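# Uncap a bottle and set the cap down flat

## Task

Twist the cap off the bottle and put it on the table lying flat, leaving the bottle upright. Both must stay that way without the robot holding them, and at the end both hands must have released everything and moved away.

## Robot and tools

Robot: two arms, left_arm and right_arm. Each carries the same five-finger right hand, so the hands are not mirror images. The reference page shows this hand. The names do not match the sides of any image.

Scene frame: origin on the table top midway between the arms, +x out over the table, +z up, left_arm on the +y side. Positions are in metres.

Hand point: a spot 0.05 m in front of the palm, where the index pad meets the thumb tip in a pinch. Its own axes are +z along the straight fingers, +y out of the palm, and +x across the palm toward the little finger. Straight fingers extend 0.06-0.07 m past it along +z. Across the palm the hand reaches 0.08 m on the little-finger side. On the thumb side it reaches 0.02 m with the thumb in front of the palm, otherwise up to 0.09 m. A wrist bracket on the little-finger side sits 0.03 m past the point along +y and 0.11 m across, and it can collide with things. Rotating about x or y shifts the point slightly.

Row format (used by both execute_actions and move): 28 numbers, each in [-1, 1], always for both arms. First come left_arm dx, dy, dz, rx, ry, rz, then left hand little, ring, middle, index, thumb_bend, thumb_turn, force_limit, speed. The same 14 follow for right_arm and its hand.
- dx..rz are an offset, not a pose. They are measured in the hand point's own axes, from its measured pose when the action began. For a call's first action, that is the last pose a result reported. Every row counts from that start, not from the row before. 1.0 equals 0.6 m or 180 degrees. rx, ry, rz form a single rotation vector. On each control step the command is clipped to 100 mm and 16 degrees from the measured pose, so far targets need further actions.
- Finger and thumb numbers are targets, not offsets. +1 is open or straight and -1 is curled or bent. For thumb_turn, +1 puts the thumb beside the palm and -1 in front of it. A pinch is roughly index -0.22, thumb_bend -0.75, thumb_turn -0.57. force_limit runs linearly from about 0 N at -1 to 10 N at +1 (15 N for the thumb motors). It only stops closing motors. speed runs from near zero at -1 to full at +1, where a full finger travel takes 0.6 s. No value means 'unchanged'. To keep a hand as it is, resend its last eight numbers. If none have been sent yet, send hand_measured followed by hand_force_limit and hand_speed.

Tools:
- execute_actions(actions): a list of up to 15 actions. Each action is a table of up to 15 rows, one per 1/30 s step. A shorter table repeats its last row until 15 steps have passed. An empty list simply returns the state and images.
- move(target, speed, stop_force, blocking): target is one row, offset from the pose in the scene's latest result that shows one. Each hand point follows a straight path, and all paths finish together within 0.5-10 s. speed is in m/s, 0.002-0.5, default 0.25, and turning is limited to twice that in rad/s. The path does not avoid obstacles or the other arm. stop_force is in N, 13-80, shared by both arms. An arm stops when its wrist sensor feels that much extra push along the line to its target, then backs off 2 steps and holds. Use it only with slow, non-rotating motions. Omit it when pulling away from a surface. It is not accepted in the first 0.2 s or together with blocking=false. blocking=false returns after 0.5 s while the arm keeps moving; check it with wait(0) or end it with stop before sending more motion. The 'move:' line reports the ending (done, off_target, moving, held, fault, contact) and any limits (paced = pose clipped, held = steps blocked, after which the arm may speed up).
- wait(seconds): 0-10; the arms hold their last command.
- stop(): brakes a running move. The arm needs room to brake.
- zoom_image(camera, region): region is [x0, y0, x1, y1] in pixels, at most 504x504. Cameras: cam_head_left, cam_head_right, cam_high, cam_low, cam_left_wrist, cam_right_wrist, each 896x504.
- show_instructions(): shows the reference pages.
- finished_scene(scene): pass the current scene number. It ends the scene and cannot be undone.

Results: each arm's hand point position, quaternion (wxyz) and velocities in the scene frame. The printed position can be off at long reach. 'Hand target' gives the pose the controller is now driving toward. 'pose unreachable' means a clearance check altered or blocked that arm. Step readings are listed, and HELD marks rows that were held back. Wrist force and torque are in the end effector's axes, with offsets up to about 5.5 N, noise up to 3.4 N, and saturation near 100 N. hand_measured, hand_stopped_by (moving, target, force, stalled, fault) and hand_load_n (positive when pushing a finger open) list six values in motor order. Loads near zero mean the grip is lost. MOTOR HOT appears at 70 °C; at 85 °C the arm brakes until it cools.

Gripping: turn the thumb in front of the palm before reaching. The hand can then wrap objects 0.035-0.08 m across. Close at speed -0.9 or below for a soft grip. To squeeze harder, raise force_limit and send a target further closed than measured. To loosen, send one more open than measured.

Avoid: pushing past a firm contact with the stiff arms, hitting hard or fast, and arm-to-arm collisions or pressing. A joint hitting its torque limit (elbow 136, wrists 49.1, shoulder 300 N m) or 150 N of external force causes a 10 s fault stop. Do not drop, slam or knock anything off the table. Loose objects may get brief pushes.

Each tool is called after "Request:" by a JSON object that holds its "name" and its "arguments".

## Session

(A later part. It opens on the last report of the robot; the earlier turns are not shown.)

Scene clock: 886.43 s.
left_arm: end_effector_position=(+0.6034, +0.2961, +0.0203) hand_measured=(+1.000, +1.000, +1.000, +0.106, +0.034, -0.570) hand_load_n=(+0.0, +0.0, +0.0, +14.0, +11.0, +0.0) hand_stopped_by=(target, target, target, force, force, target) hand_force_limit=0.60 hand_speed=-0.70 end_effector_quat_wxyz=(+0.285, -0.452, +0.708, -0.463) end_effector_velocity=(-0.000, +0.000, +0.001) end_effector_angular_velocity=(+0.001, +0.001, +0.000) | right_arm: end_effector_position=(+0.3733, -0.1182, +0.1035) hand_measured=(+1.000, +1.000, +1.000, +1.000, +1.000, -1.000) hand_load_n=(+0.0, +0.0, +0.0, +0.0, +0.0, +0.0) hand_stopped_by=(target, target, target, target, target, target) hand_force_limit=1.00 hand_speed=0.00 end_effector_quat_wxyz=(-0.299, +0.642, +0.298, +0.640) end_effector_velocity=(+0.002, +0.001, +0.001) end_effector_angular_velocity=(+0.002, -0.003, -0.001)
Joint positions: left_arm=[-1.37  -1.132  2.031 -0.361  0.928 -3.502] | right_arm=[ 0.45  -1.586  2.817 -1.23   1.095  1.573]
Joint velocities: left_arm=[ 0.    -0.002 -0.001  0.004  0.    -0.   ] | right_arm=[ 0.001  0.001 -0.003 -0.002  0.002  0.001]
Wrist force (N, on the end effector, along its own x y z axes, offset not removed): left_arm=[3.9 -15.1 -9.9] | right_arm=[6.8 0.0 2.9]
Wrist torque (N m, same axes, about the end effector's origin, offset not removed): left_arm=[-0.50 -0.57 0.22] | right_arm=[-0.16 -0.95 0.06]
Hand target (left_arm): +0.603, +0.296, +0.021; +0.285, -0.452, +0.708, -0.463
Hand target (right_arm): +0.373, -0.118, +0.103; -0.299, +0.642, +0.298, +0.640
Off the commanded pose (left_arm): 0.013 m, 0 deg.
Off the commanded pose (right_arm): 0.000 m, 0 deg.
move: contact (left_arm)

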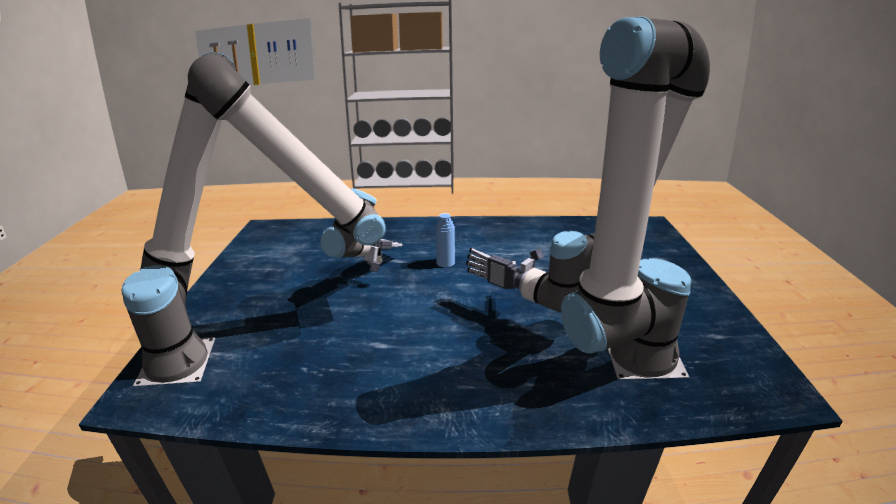

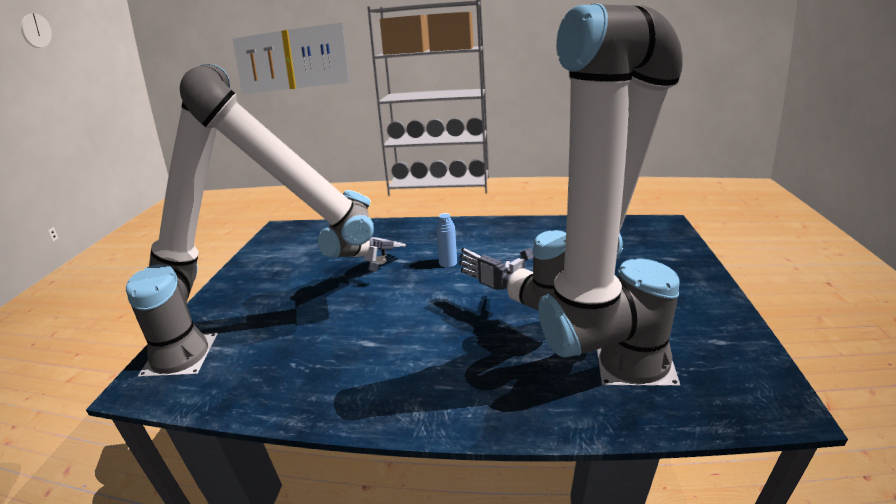

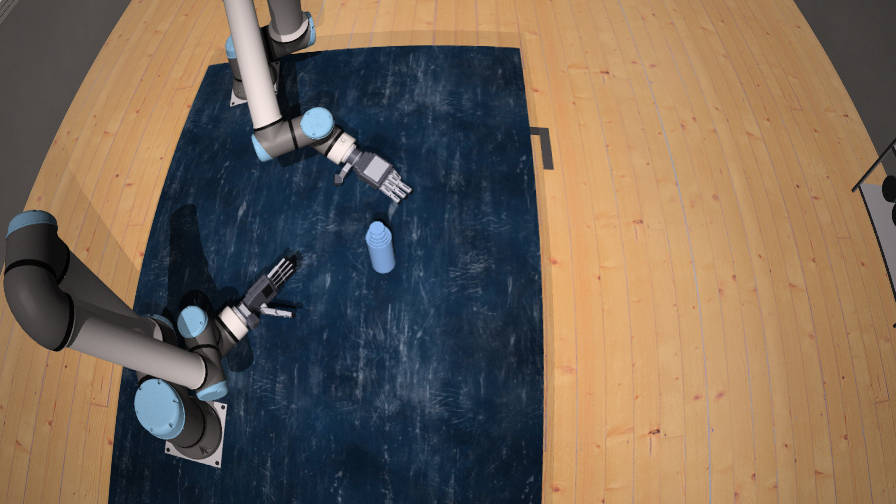

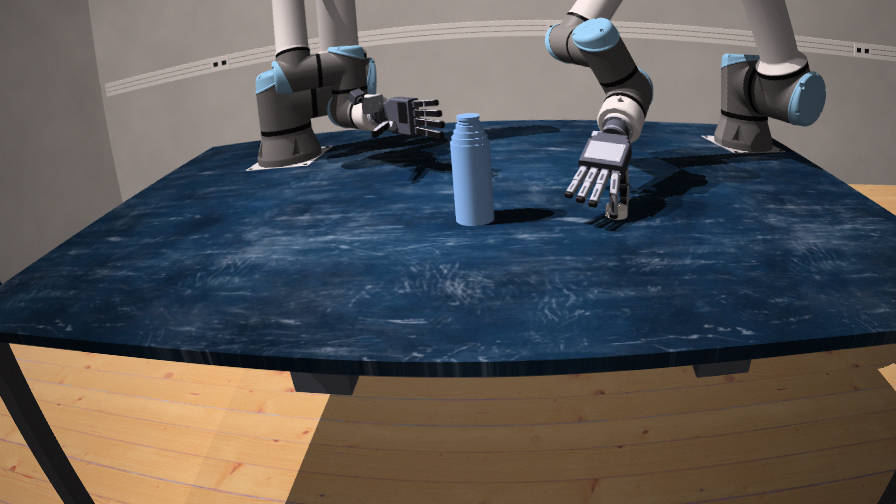

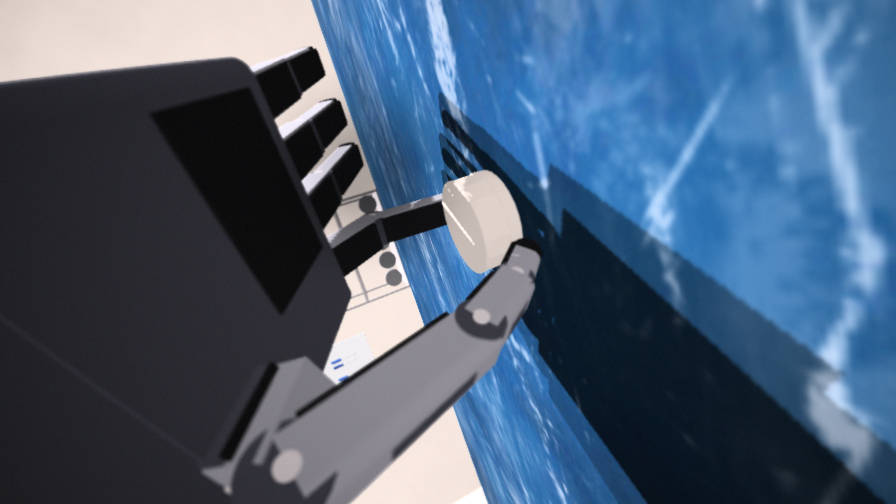

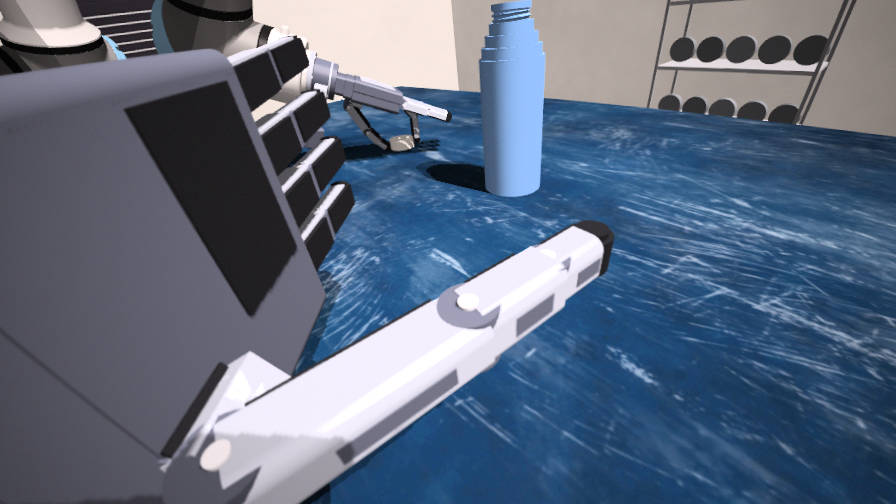

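Request:
{"name": "move", "arguments": {"target": [0,-0.003,-0.0014,0,0,0,1,1,1,-0.5,-0.5,-0.57,0.6,-0.7,0,0,0,0,0,0,1,1,1,1,1,-1,1,0], "speed": 0.005}}

Request:
{"name": "move", "arguments": {"target": [0,0,0,0,0,0,1,1,1,0.42,0.65,-0.57,0.6,-0.3,0,0,0,0,0,0,1,1,1,1,1,-1,1,0]}}

Request:
{"name": "zoom_image", "arguments": {"camera": "cam_low", "region": [550,130,690,250]}}

Scene clock: 893.67 s.
left_arm: end_effector_position=(+0.6034, +0.2962, +0.0222) hand_measured=(+1.000, +1.000, +1.000, +0.106, +0.034, -0.570) hand_load_n=(+0.0, +0.0, +0.0, +13.0, +13.0, -1.0) hand_stopped_by=(target, target, target, force, force, target) hand_force_limit=0.60 hand_speed=-0.70 end_effector_quat_wxyz=(+0.285, -0.452, +0.708, -0.463) end_effector_velocity=(+0.000, +0.000, +0.001) end_effector_angular_velocity=(+0.001, -0.000, +0.002) | right_arm: end_effector_position=(+0.3733, -0.1182, +0.1035) hand_measured=(+1.000, +1.000, +1.000, +1.000, +1.000, -1.000) hand_load_n=(+0.0, +0.0, +0.0, +0.0, +0.0, +0.0) hand_stopped_by=(target, target, target, target, target, target) hand_force_limit=1.00 hand_speed=0.00 end_effector_quat_wxyz=(-0.299, +0.642, +0.298, +0.640) end_effector_velocity=(-0.000, -0.000, -0.000) end_effector_angular_velocity=(+0.000, +0.002, +0.000)
Joint positions: left_arm=[-1.37  -1.135  2.03  -0.358  0.928 -3.502] | right_arm=[ 0.45  -1.586  2.817 -1.231  1.096  1.573]
Joint velocities: left_arm=[ 0.    -0.001 -0.001  0.003 -0.002 -0.   ] | right_arm=[-0.     0.     0.001  0.    -0.     0.001]
Wrist force (N, on the end effector, along its own x y z axes, offset not removed): left_arm=[0.7 -3.5 -0.9] | right_arm=[2.6 0.7 1.7]
Wrist torque (N m, same axes, about the end effector's origin, offset not removed): left_arm=[-0.56 -0.34 0.09] | right_arm=[0.05 -0.47 0.15]
Hand target (left_arm): +0.603, +0.296, +0.022; +0.285, -0.452, +0.708, -0.463
Hand target (right_arm): +0.373, -0.118, +0.103; -0.299, +0.642, +0.298, +0.640
Off the commanded pose (left_arm): 0.000 m, 0 deg.
Off the commanded pose (right_arm): 0.000 m, 0 deg.
move: done

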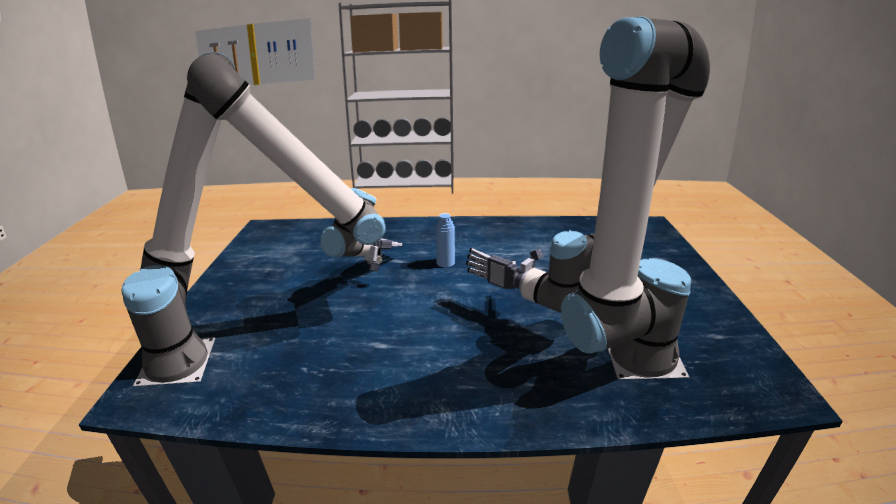

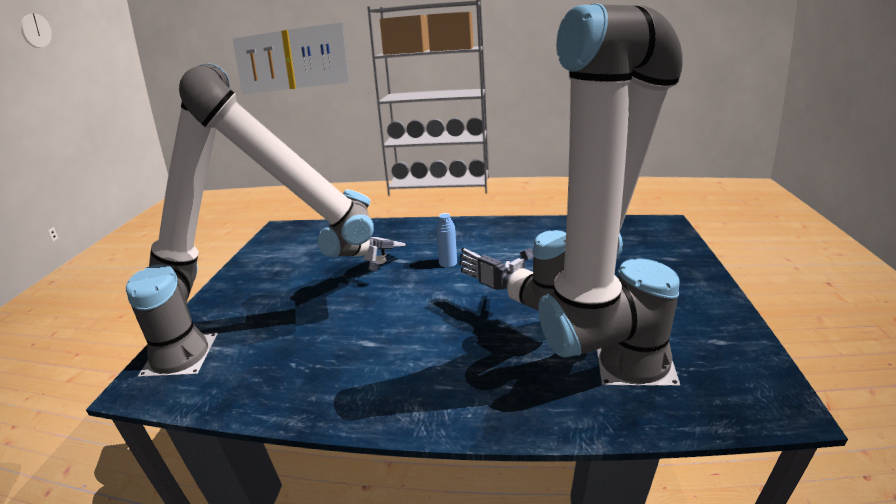

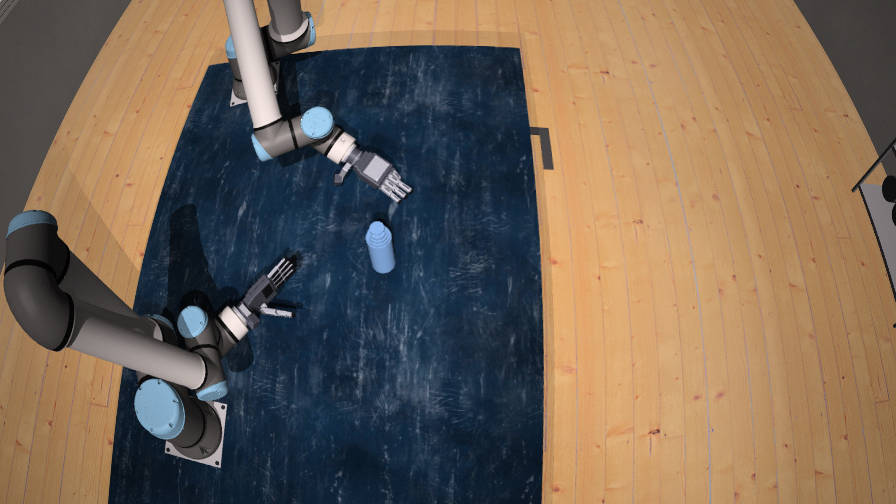

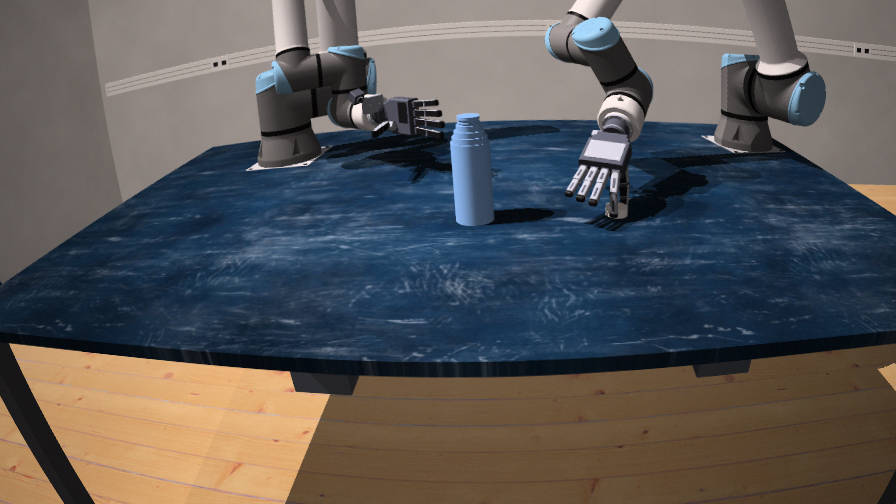

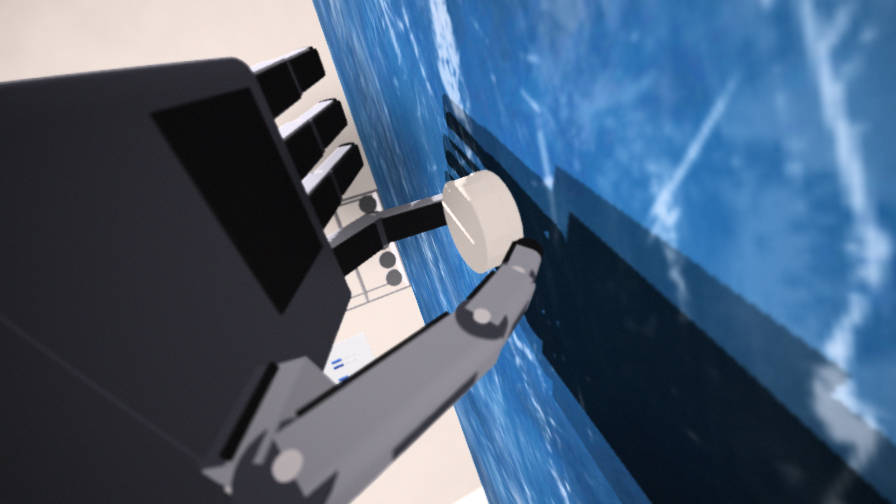

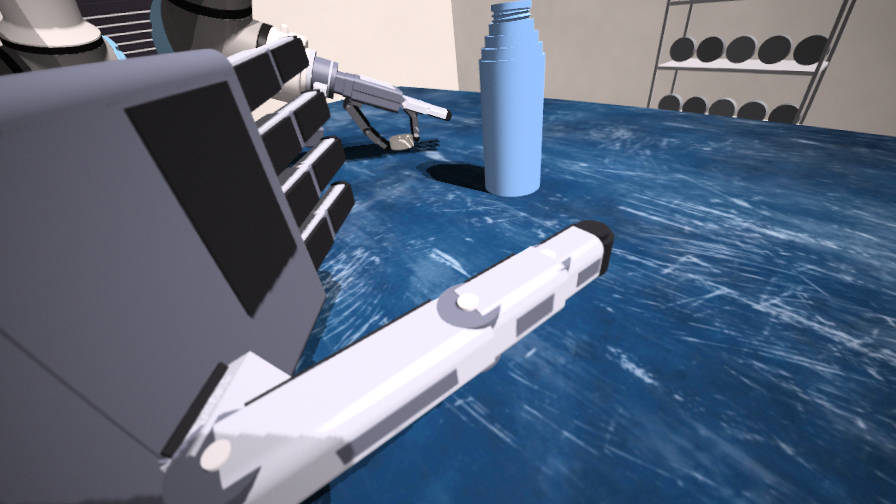

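Scene clock: 894.33 s.
left_arm: end_effector_position=(+0.6034, +0.2961, +0.0223) hand_measured=(+1.000, +1.000, +1.000, +0.420, +0.294, -0.570) hand_load_n=(+0.0, +0.0, +0.0, +0.0, -16.0, +0.5) hand_stopped_by=(target, target, target, target, moving, target) hand_force_limit=0.60 hand_speed=-0.30 end_effector_quat_wxyz=(+0.285, -0.452, +0.708, -0.463) end_effector_velocity=(-0.000, +0.001, -0.001) end_effector_angular_velocity=(+0.002, +0.001, -0.000) | right_arm: end_effector_position=(+0.3733, -0.1182, +0.1035) hand_measured=(+1.000, +1.000, +1.000, +1.000, +1.000, -1.000) hand_load_n=(+0.0, +0.0, +0.0, +0.0, +0.0, +0.0) hand_stopped_by=(target, target, target, target, target, target) hand_force_limit=1.00 hand_speed=0.00 end_effector_quat_wxyz=(-0.299, +0.642, +0.298, +0.640) end_effector_velocity=(-0.000, -0.000, -0.001) end_effector_angular_velocity=(-0.001, +0.001, -0.000)
Joint positions: left_arm=[-1.37  -1.135  2.03  -0.358  0.928 -3.502] | right_arm=[ 0.45  -1.586  2.817 -1.23   1.096  1.573]
Joint velocities: left_arm=[0.    0.001 0.001 0.    0.    0.   ] | right_arm=[-0.     0.002  0.001 -0.001  0.    -0.   ]
Wrist force (N, on the end effector, along its own x y z axes, offset not removed): left_arm=[2.2 -23.9 -3.2] | right_arm=[-1.5 -3.7 -5.5]
Wrist torque (N m, same axes, about the end effector's origin, offset not removed): left_arm=[-0.72 -0.20 0.07] | right_arm=[-0.08 0.64 -0.41]
Hand target (left_arm): +0.603, +0.296, +0.022; +0.285, -0.452, +0.708, -0.463
Hand target (right_arm): +0.373, -0.118, +0.103; -0.299, +0.642, +0.298, +0.640
Off the commanded pose (left_arm): 0.000 m, 0 deg.
Off the commanded pose (right_arm): 0.000 m, 0 deg.
move: done

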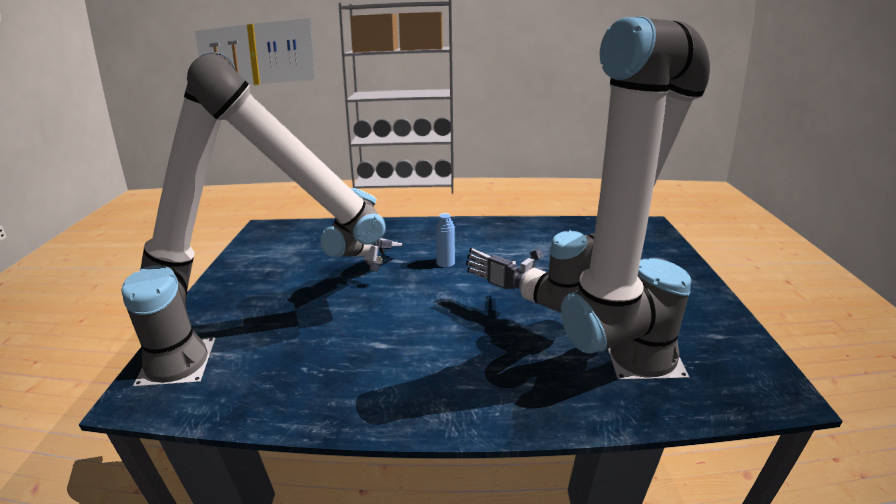

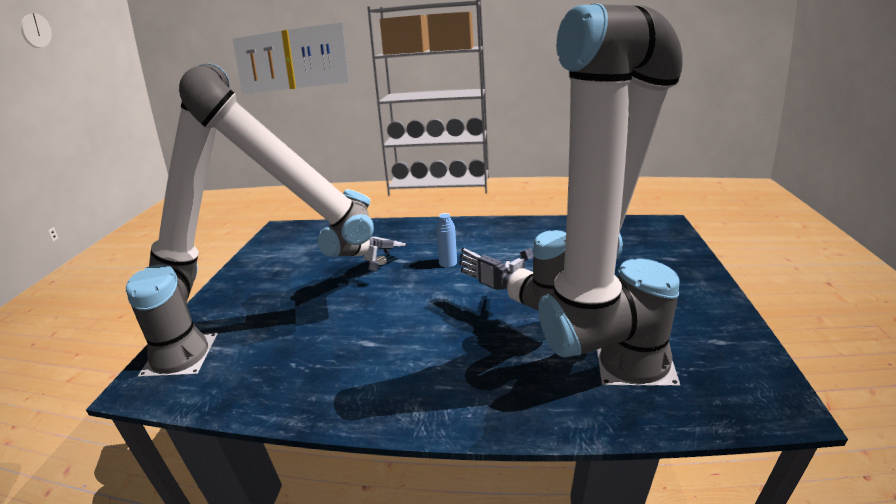

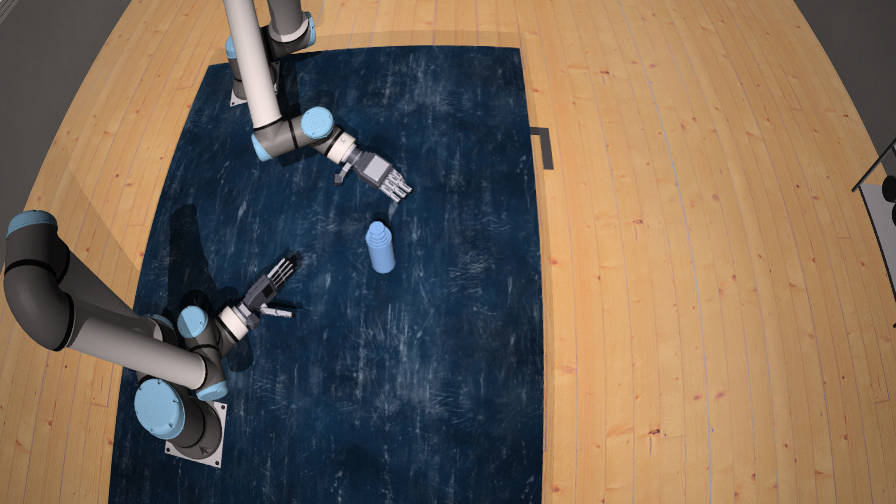

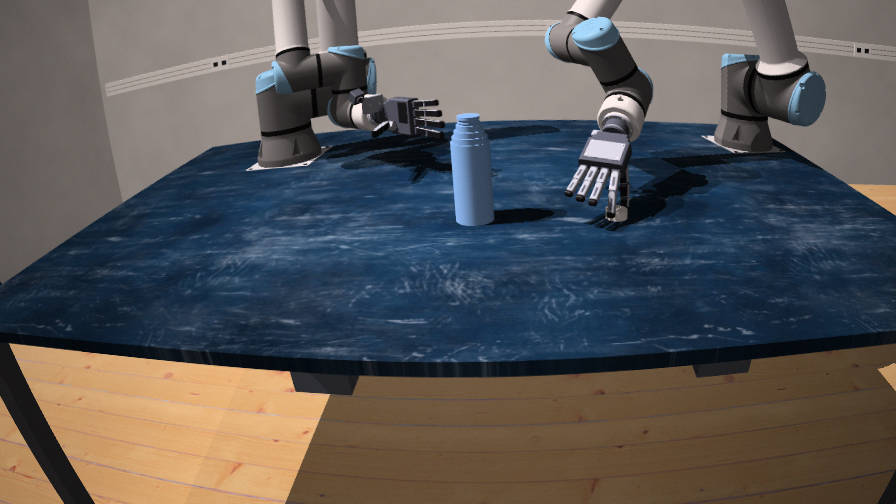

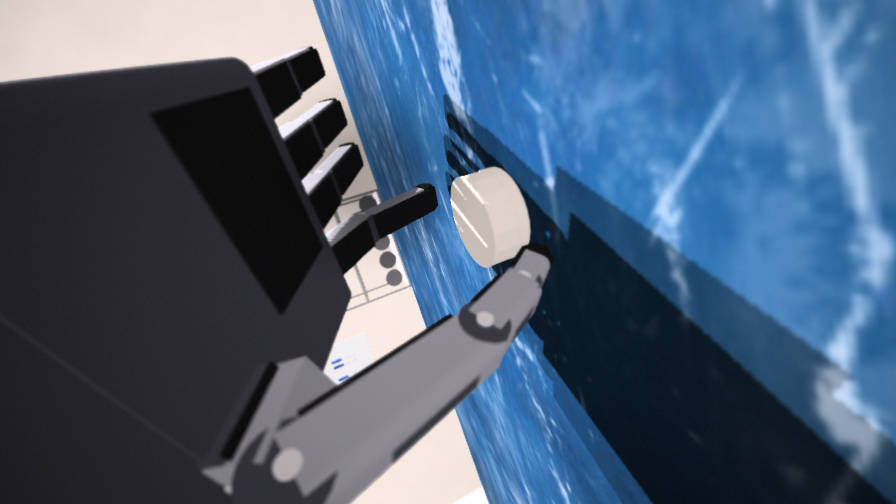

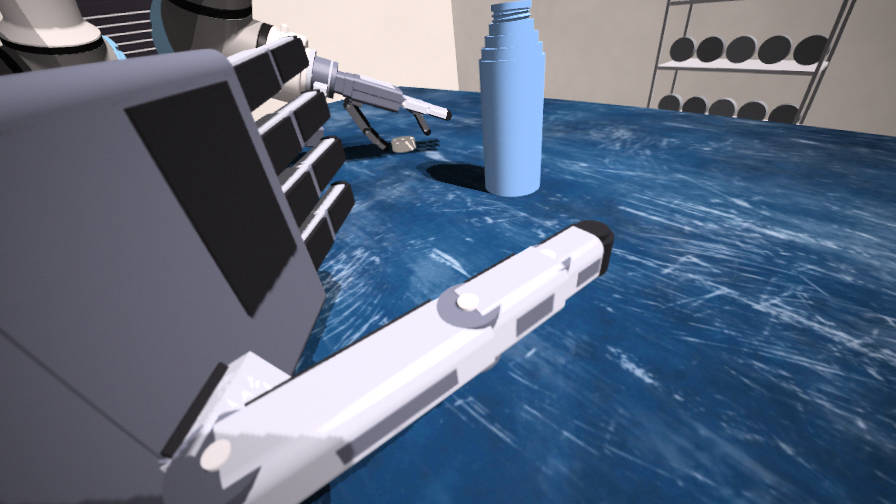

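Region (550, 130, 690, 250) of cam_low's 896x504 image, scaled by 3.600, with more detail than that image has; it fills the top 432 rows of this view, and the rest is white.

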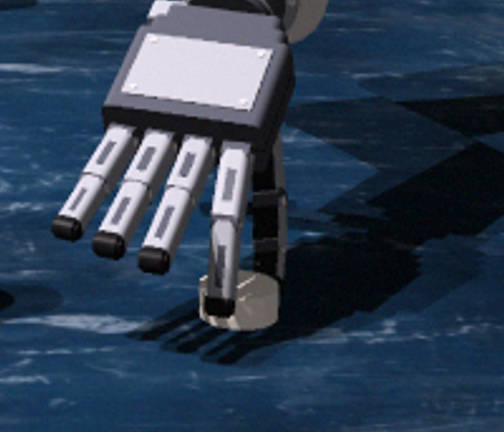

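Thumb is pressing the table; cap released. Lift straight up.

Request:
{"name": "move", "arguments": {"target": [0,-0.151,-0.0705,0,0,0,1,1,1,0.42,0.3,-0.57,0.6,-0.3,0,0,0,0,0,0,1,1,1,1,1,-1,1,0], "speed": 0.08}}

Request:
{"name": "move", "arguments": {"target": [0,-0.12,-0.2,0,0,0,1,1,1,1,1,-0.57,0.6,0,0,0,0,0,0,0,1,1,1,1,1,-1,1,0], "speed": 0.2}}

Request:
{"name": "zoom_image", "arguments": {"camera": "cam_low", "region": [420,90,700,260]}}

Scene clock: 901.17 s.
left_arm: end_effector_position=(+0.6029, +0.2979, +0.1221) hand_measured=(+1.000, +1.000, +1.000, +0.420, +0.300, -0.570) hand_load_n=(+0.0, +0.0, +0.0, +0.0, +0.0, +0.0) hand_stopped_by=(target, target, target, target, target, target) hand_force_limit=0.60 hand_speed=-0.30 end_effector_quat_wxyz=(+0.285, -0.452, +0.708, -0.463) end_effector_velocity=(-0.000, +0.001, +0.002) end_effector_angular_velocity=(+0.001, +0.001, +0.001) | right_arm: end_effector_position=(+0.3733, -0.1182, +0.1035) hand_measured=(+1.000, +1.000, +1.000, +1.000, +1.000, -1.000) hand_load_n=(+0.0, +0.0, +0.0, +0.0, +0.0, +0.0) hand_stopped_by=(target, target, target, target, target, target) hand_force_limit=1.00 hand_speed=0.00 end_effector_quat_wxyz=(-0.299, +0.642, +0.298, +0.641) end_effector_velocity=(+0.000, -0.000, +0.000) end_effector_angular_velocity=(-0.000, -0.001, -0.000)
Joint positions: left_arm=[-1.369 -1.267  1.983 -0.179  0.928 -3.502] | right_arm=[ 0.45  -1.586  2.817 -1.231  1.096  1.573]
Joint velocities: left_arm=[-0.    -0.003 -0.001  0.006 -0.    -0.001] | right_arm=[ 0.    -0.001 -0.     0.     0.    -0.001]
Wrist force (N, on the end effector, along its own x y z axes, offset not removed): left_arm=[2.1 0.6 1.9] | right_arm=[-1.6 -4.9 -0.8]
Wrist torque (N m, same axes, about the end effector's origin, offset not removed): left_arm=[0.17 -0.41 0.20] | right_arm=[-0.76 0.14 -0.60]
Hand target (left_arm): +0.603, +0.298, +0.122; +0.285, -0.452, +0.708, -0.463
Hand target (right_arm): +0.373, -0.118, +0.103; -0.299, +0.642, +0.298, +0.640
Off the commanded pose (left_arm): 0.000 m, 0 deg.
Off the commanded pose (right_arm): 0.000 m, 0 deg.
move: done

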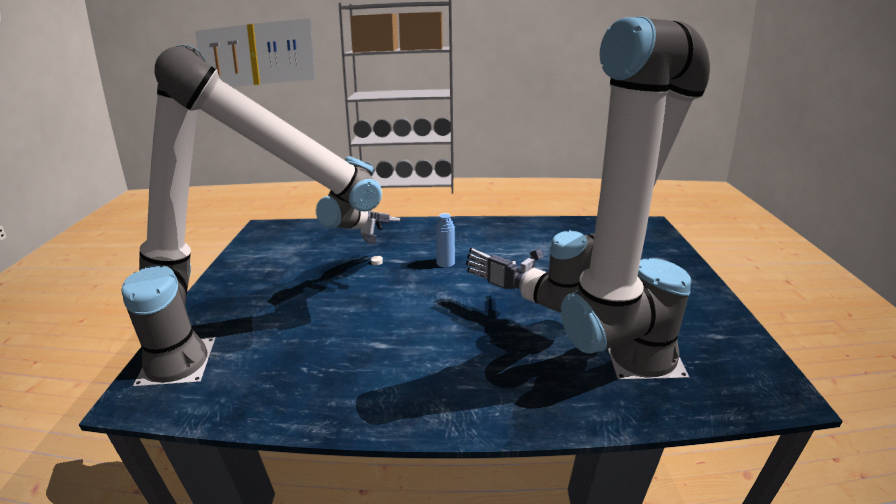

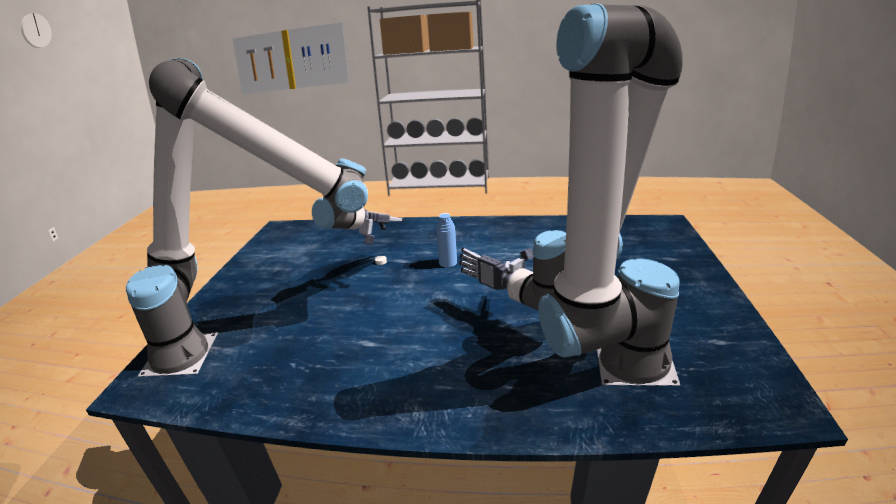

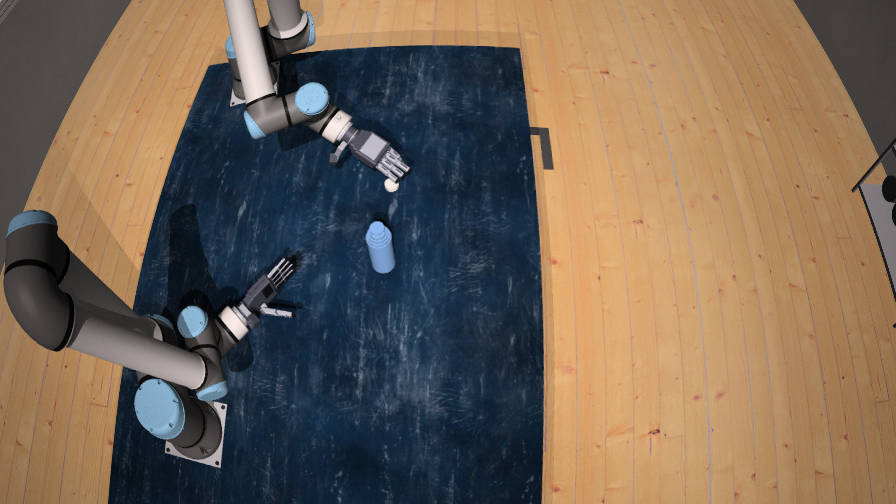

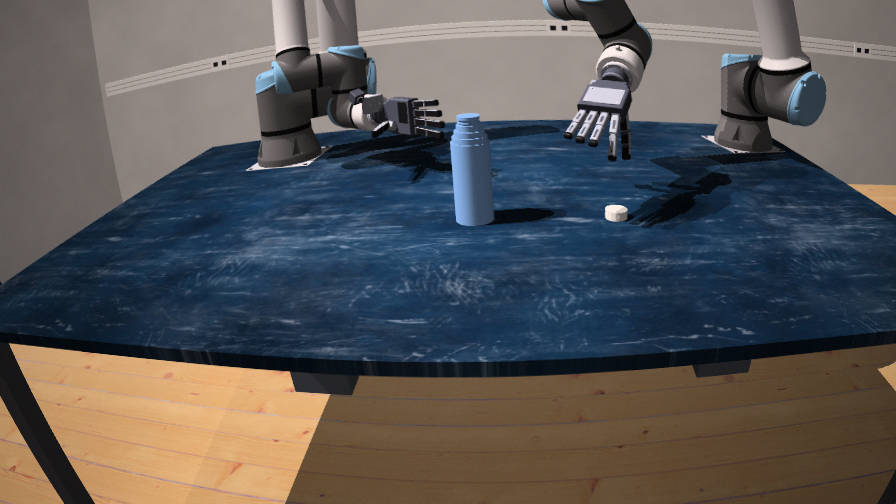

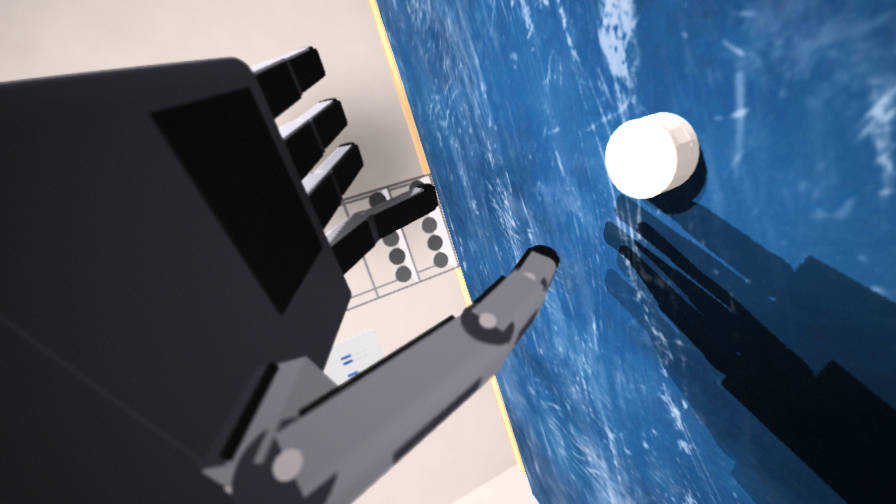

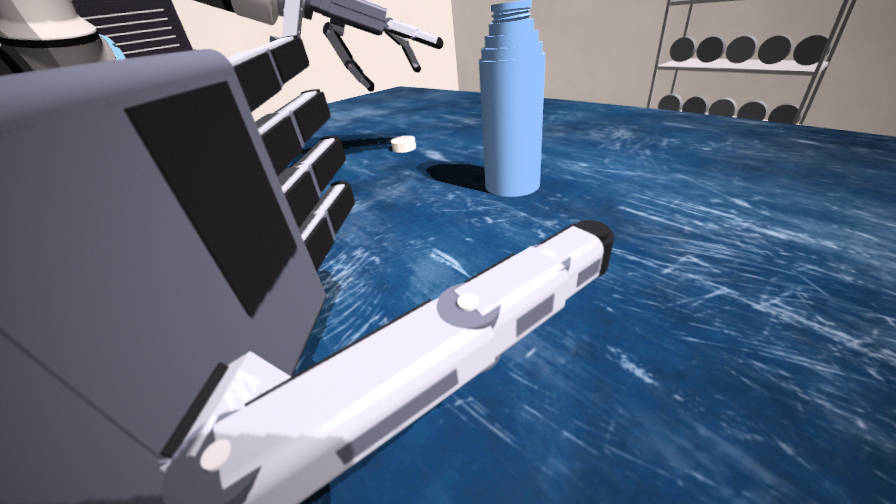

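Scene clock: 902.47 s.
left_arm: end_effector_position=(+0.5316, +0.3336, +0.2370) hand_measured=(+1.000, +1.000, +1.000, +1.000, +1.000, -0.570) hand_load_n=(+0.0, +0.0, +0.0, +0.0, +0.0, +0.0) hand_stopped_by=(target, target, target, target, target, target) hand_force_limit=0.60 hand_speed=0.00 end_effector_quat_wxyz=(+0.284, -0.452, +0.708, -0.463) end_effector_velocity=(-0.001, +0.001, +0.003) end_effector_angular_velocity=(-0.001, +0.000, +0.001) | right_arm: end_effector_position=(+0.3733, -0.1182, +0.1035) hand_measured=(+1.000, +1.000, +1.000, +1.000, +1.000, -1.000) hand_load_n=(+0.0, +0.0, +0.0, +0.0, +0.0, +0.0) hand_stopped_by=(target, target, target, target, target, target) hand_force_limit=1.00 hand_speed=0.00 end_effector_quat_wxyz=(-0.299, +0.642, +0.298, +0.641) end_effector_velocity=(-0.001, -0.000, -0.001) end_effector_angular_velocity=(-0.000, +0.002, +0.000)
Joint positions: left_arm=[-1.476 -1.489  2.021  0.053  0.838 -3.575] | right_arm=[ 0.45  -1.586  2.817 -1.231  1.096  1.573]
Joint velocities: left_arm=[-0.002 -0.004 -0.     0.006 -0.002 -0.003] | right_arm=[-0.     0.001  0.001 -0.    -0.     0.001]
Wrist force (N, on the end effector, along its own x y z axes, offset not removed): left_arm=[2.0 1.1 1.8] | right_arm=[0.3 -2.8 4.9]
Wrist torque (N m, same axes, about the end effector's origin, offset not removed): left_arm=[0.17 -0.49 0.24] | right_arm=[-0.73 -0.15 -0.16]
Hand target (left_arm): +0.531, +0.334, +0.237; +0.284, -0.452, +0.708, -0.463
Hand target (right_arm): +0.373, -0.118, +0.103; -0.299, +0.642, +0.298, +0.641
Off the commanded pose (left_arm): 0.000 m, 0 deg.
Off the commanded pose (right_arm): 0.000 m, 0 deg.
move: done

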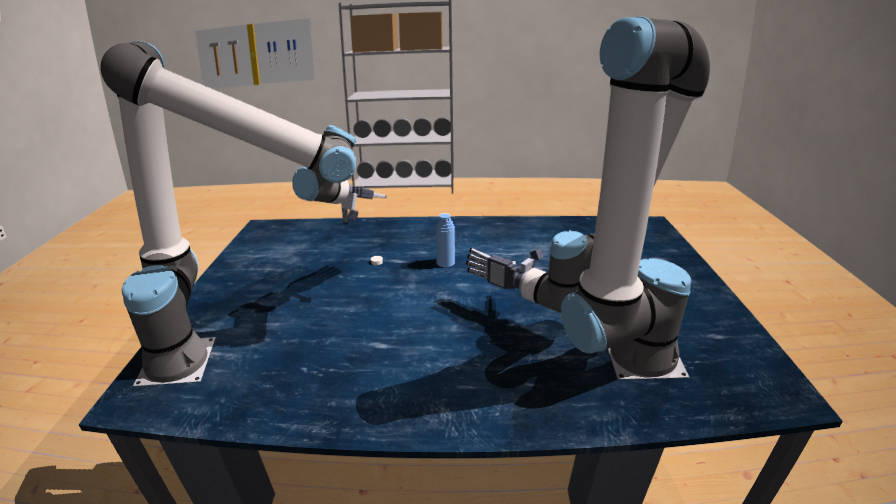

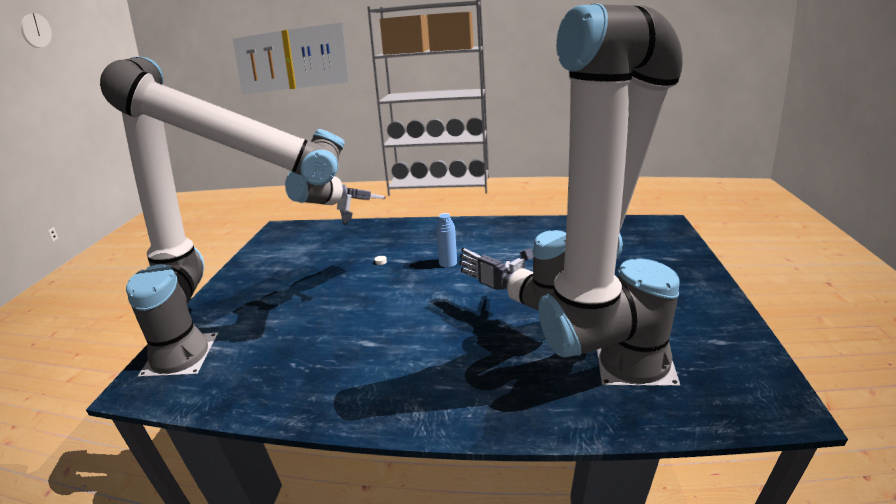

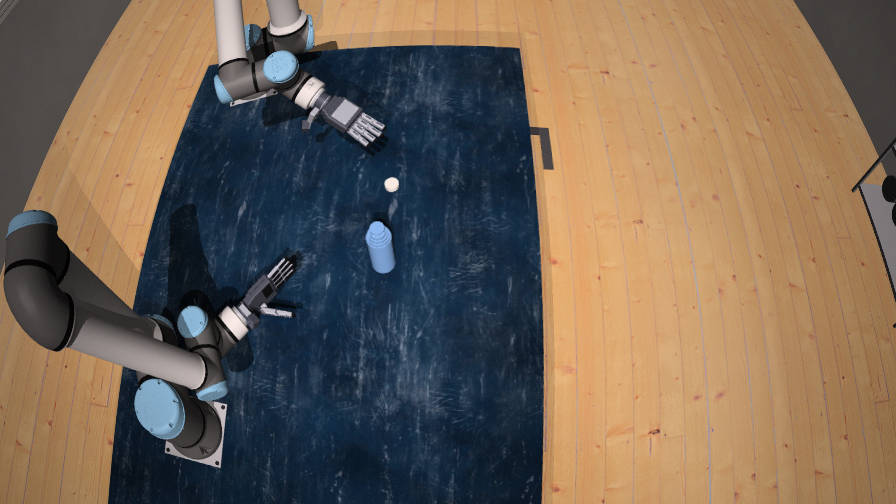

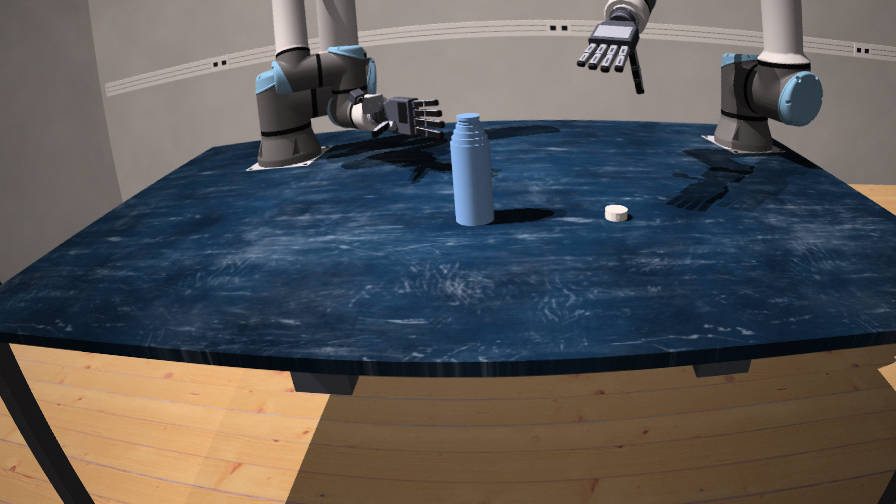

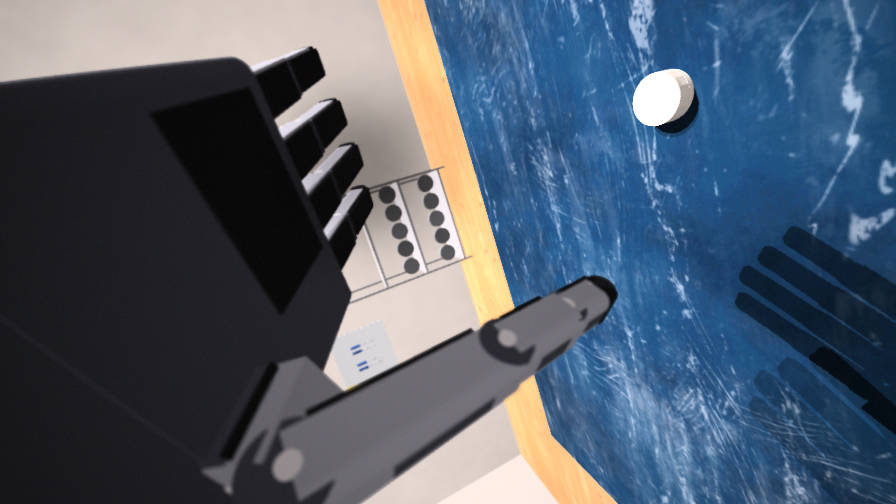

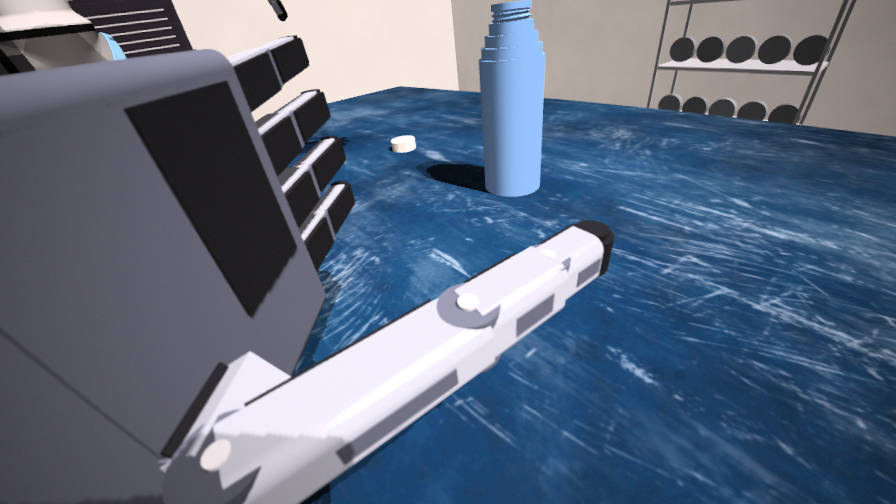

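Region (420, 90, 700, 260) of cam_low's 896x504 image, scaled by 1.800, with more detail than that image has; it fills the top 306 rows of this view, and the rest is white.

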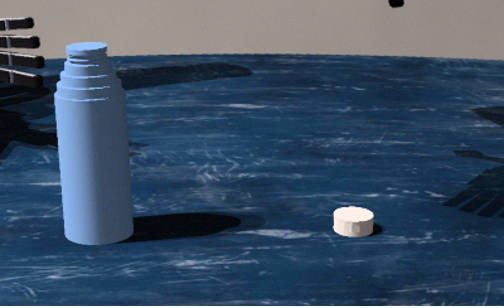

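Request:
{"name": "finished_scene", "arguments": {"scene": 2}}

The scene is finished: the task was done.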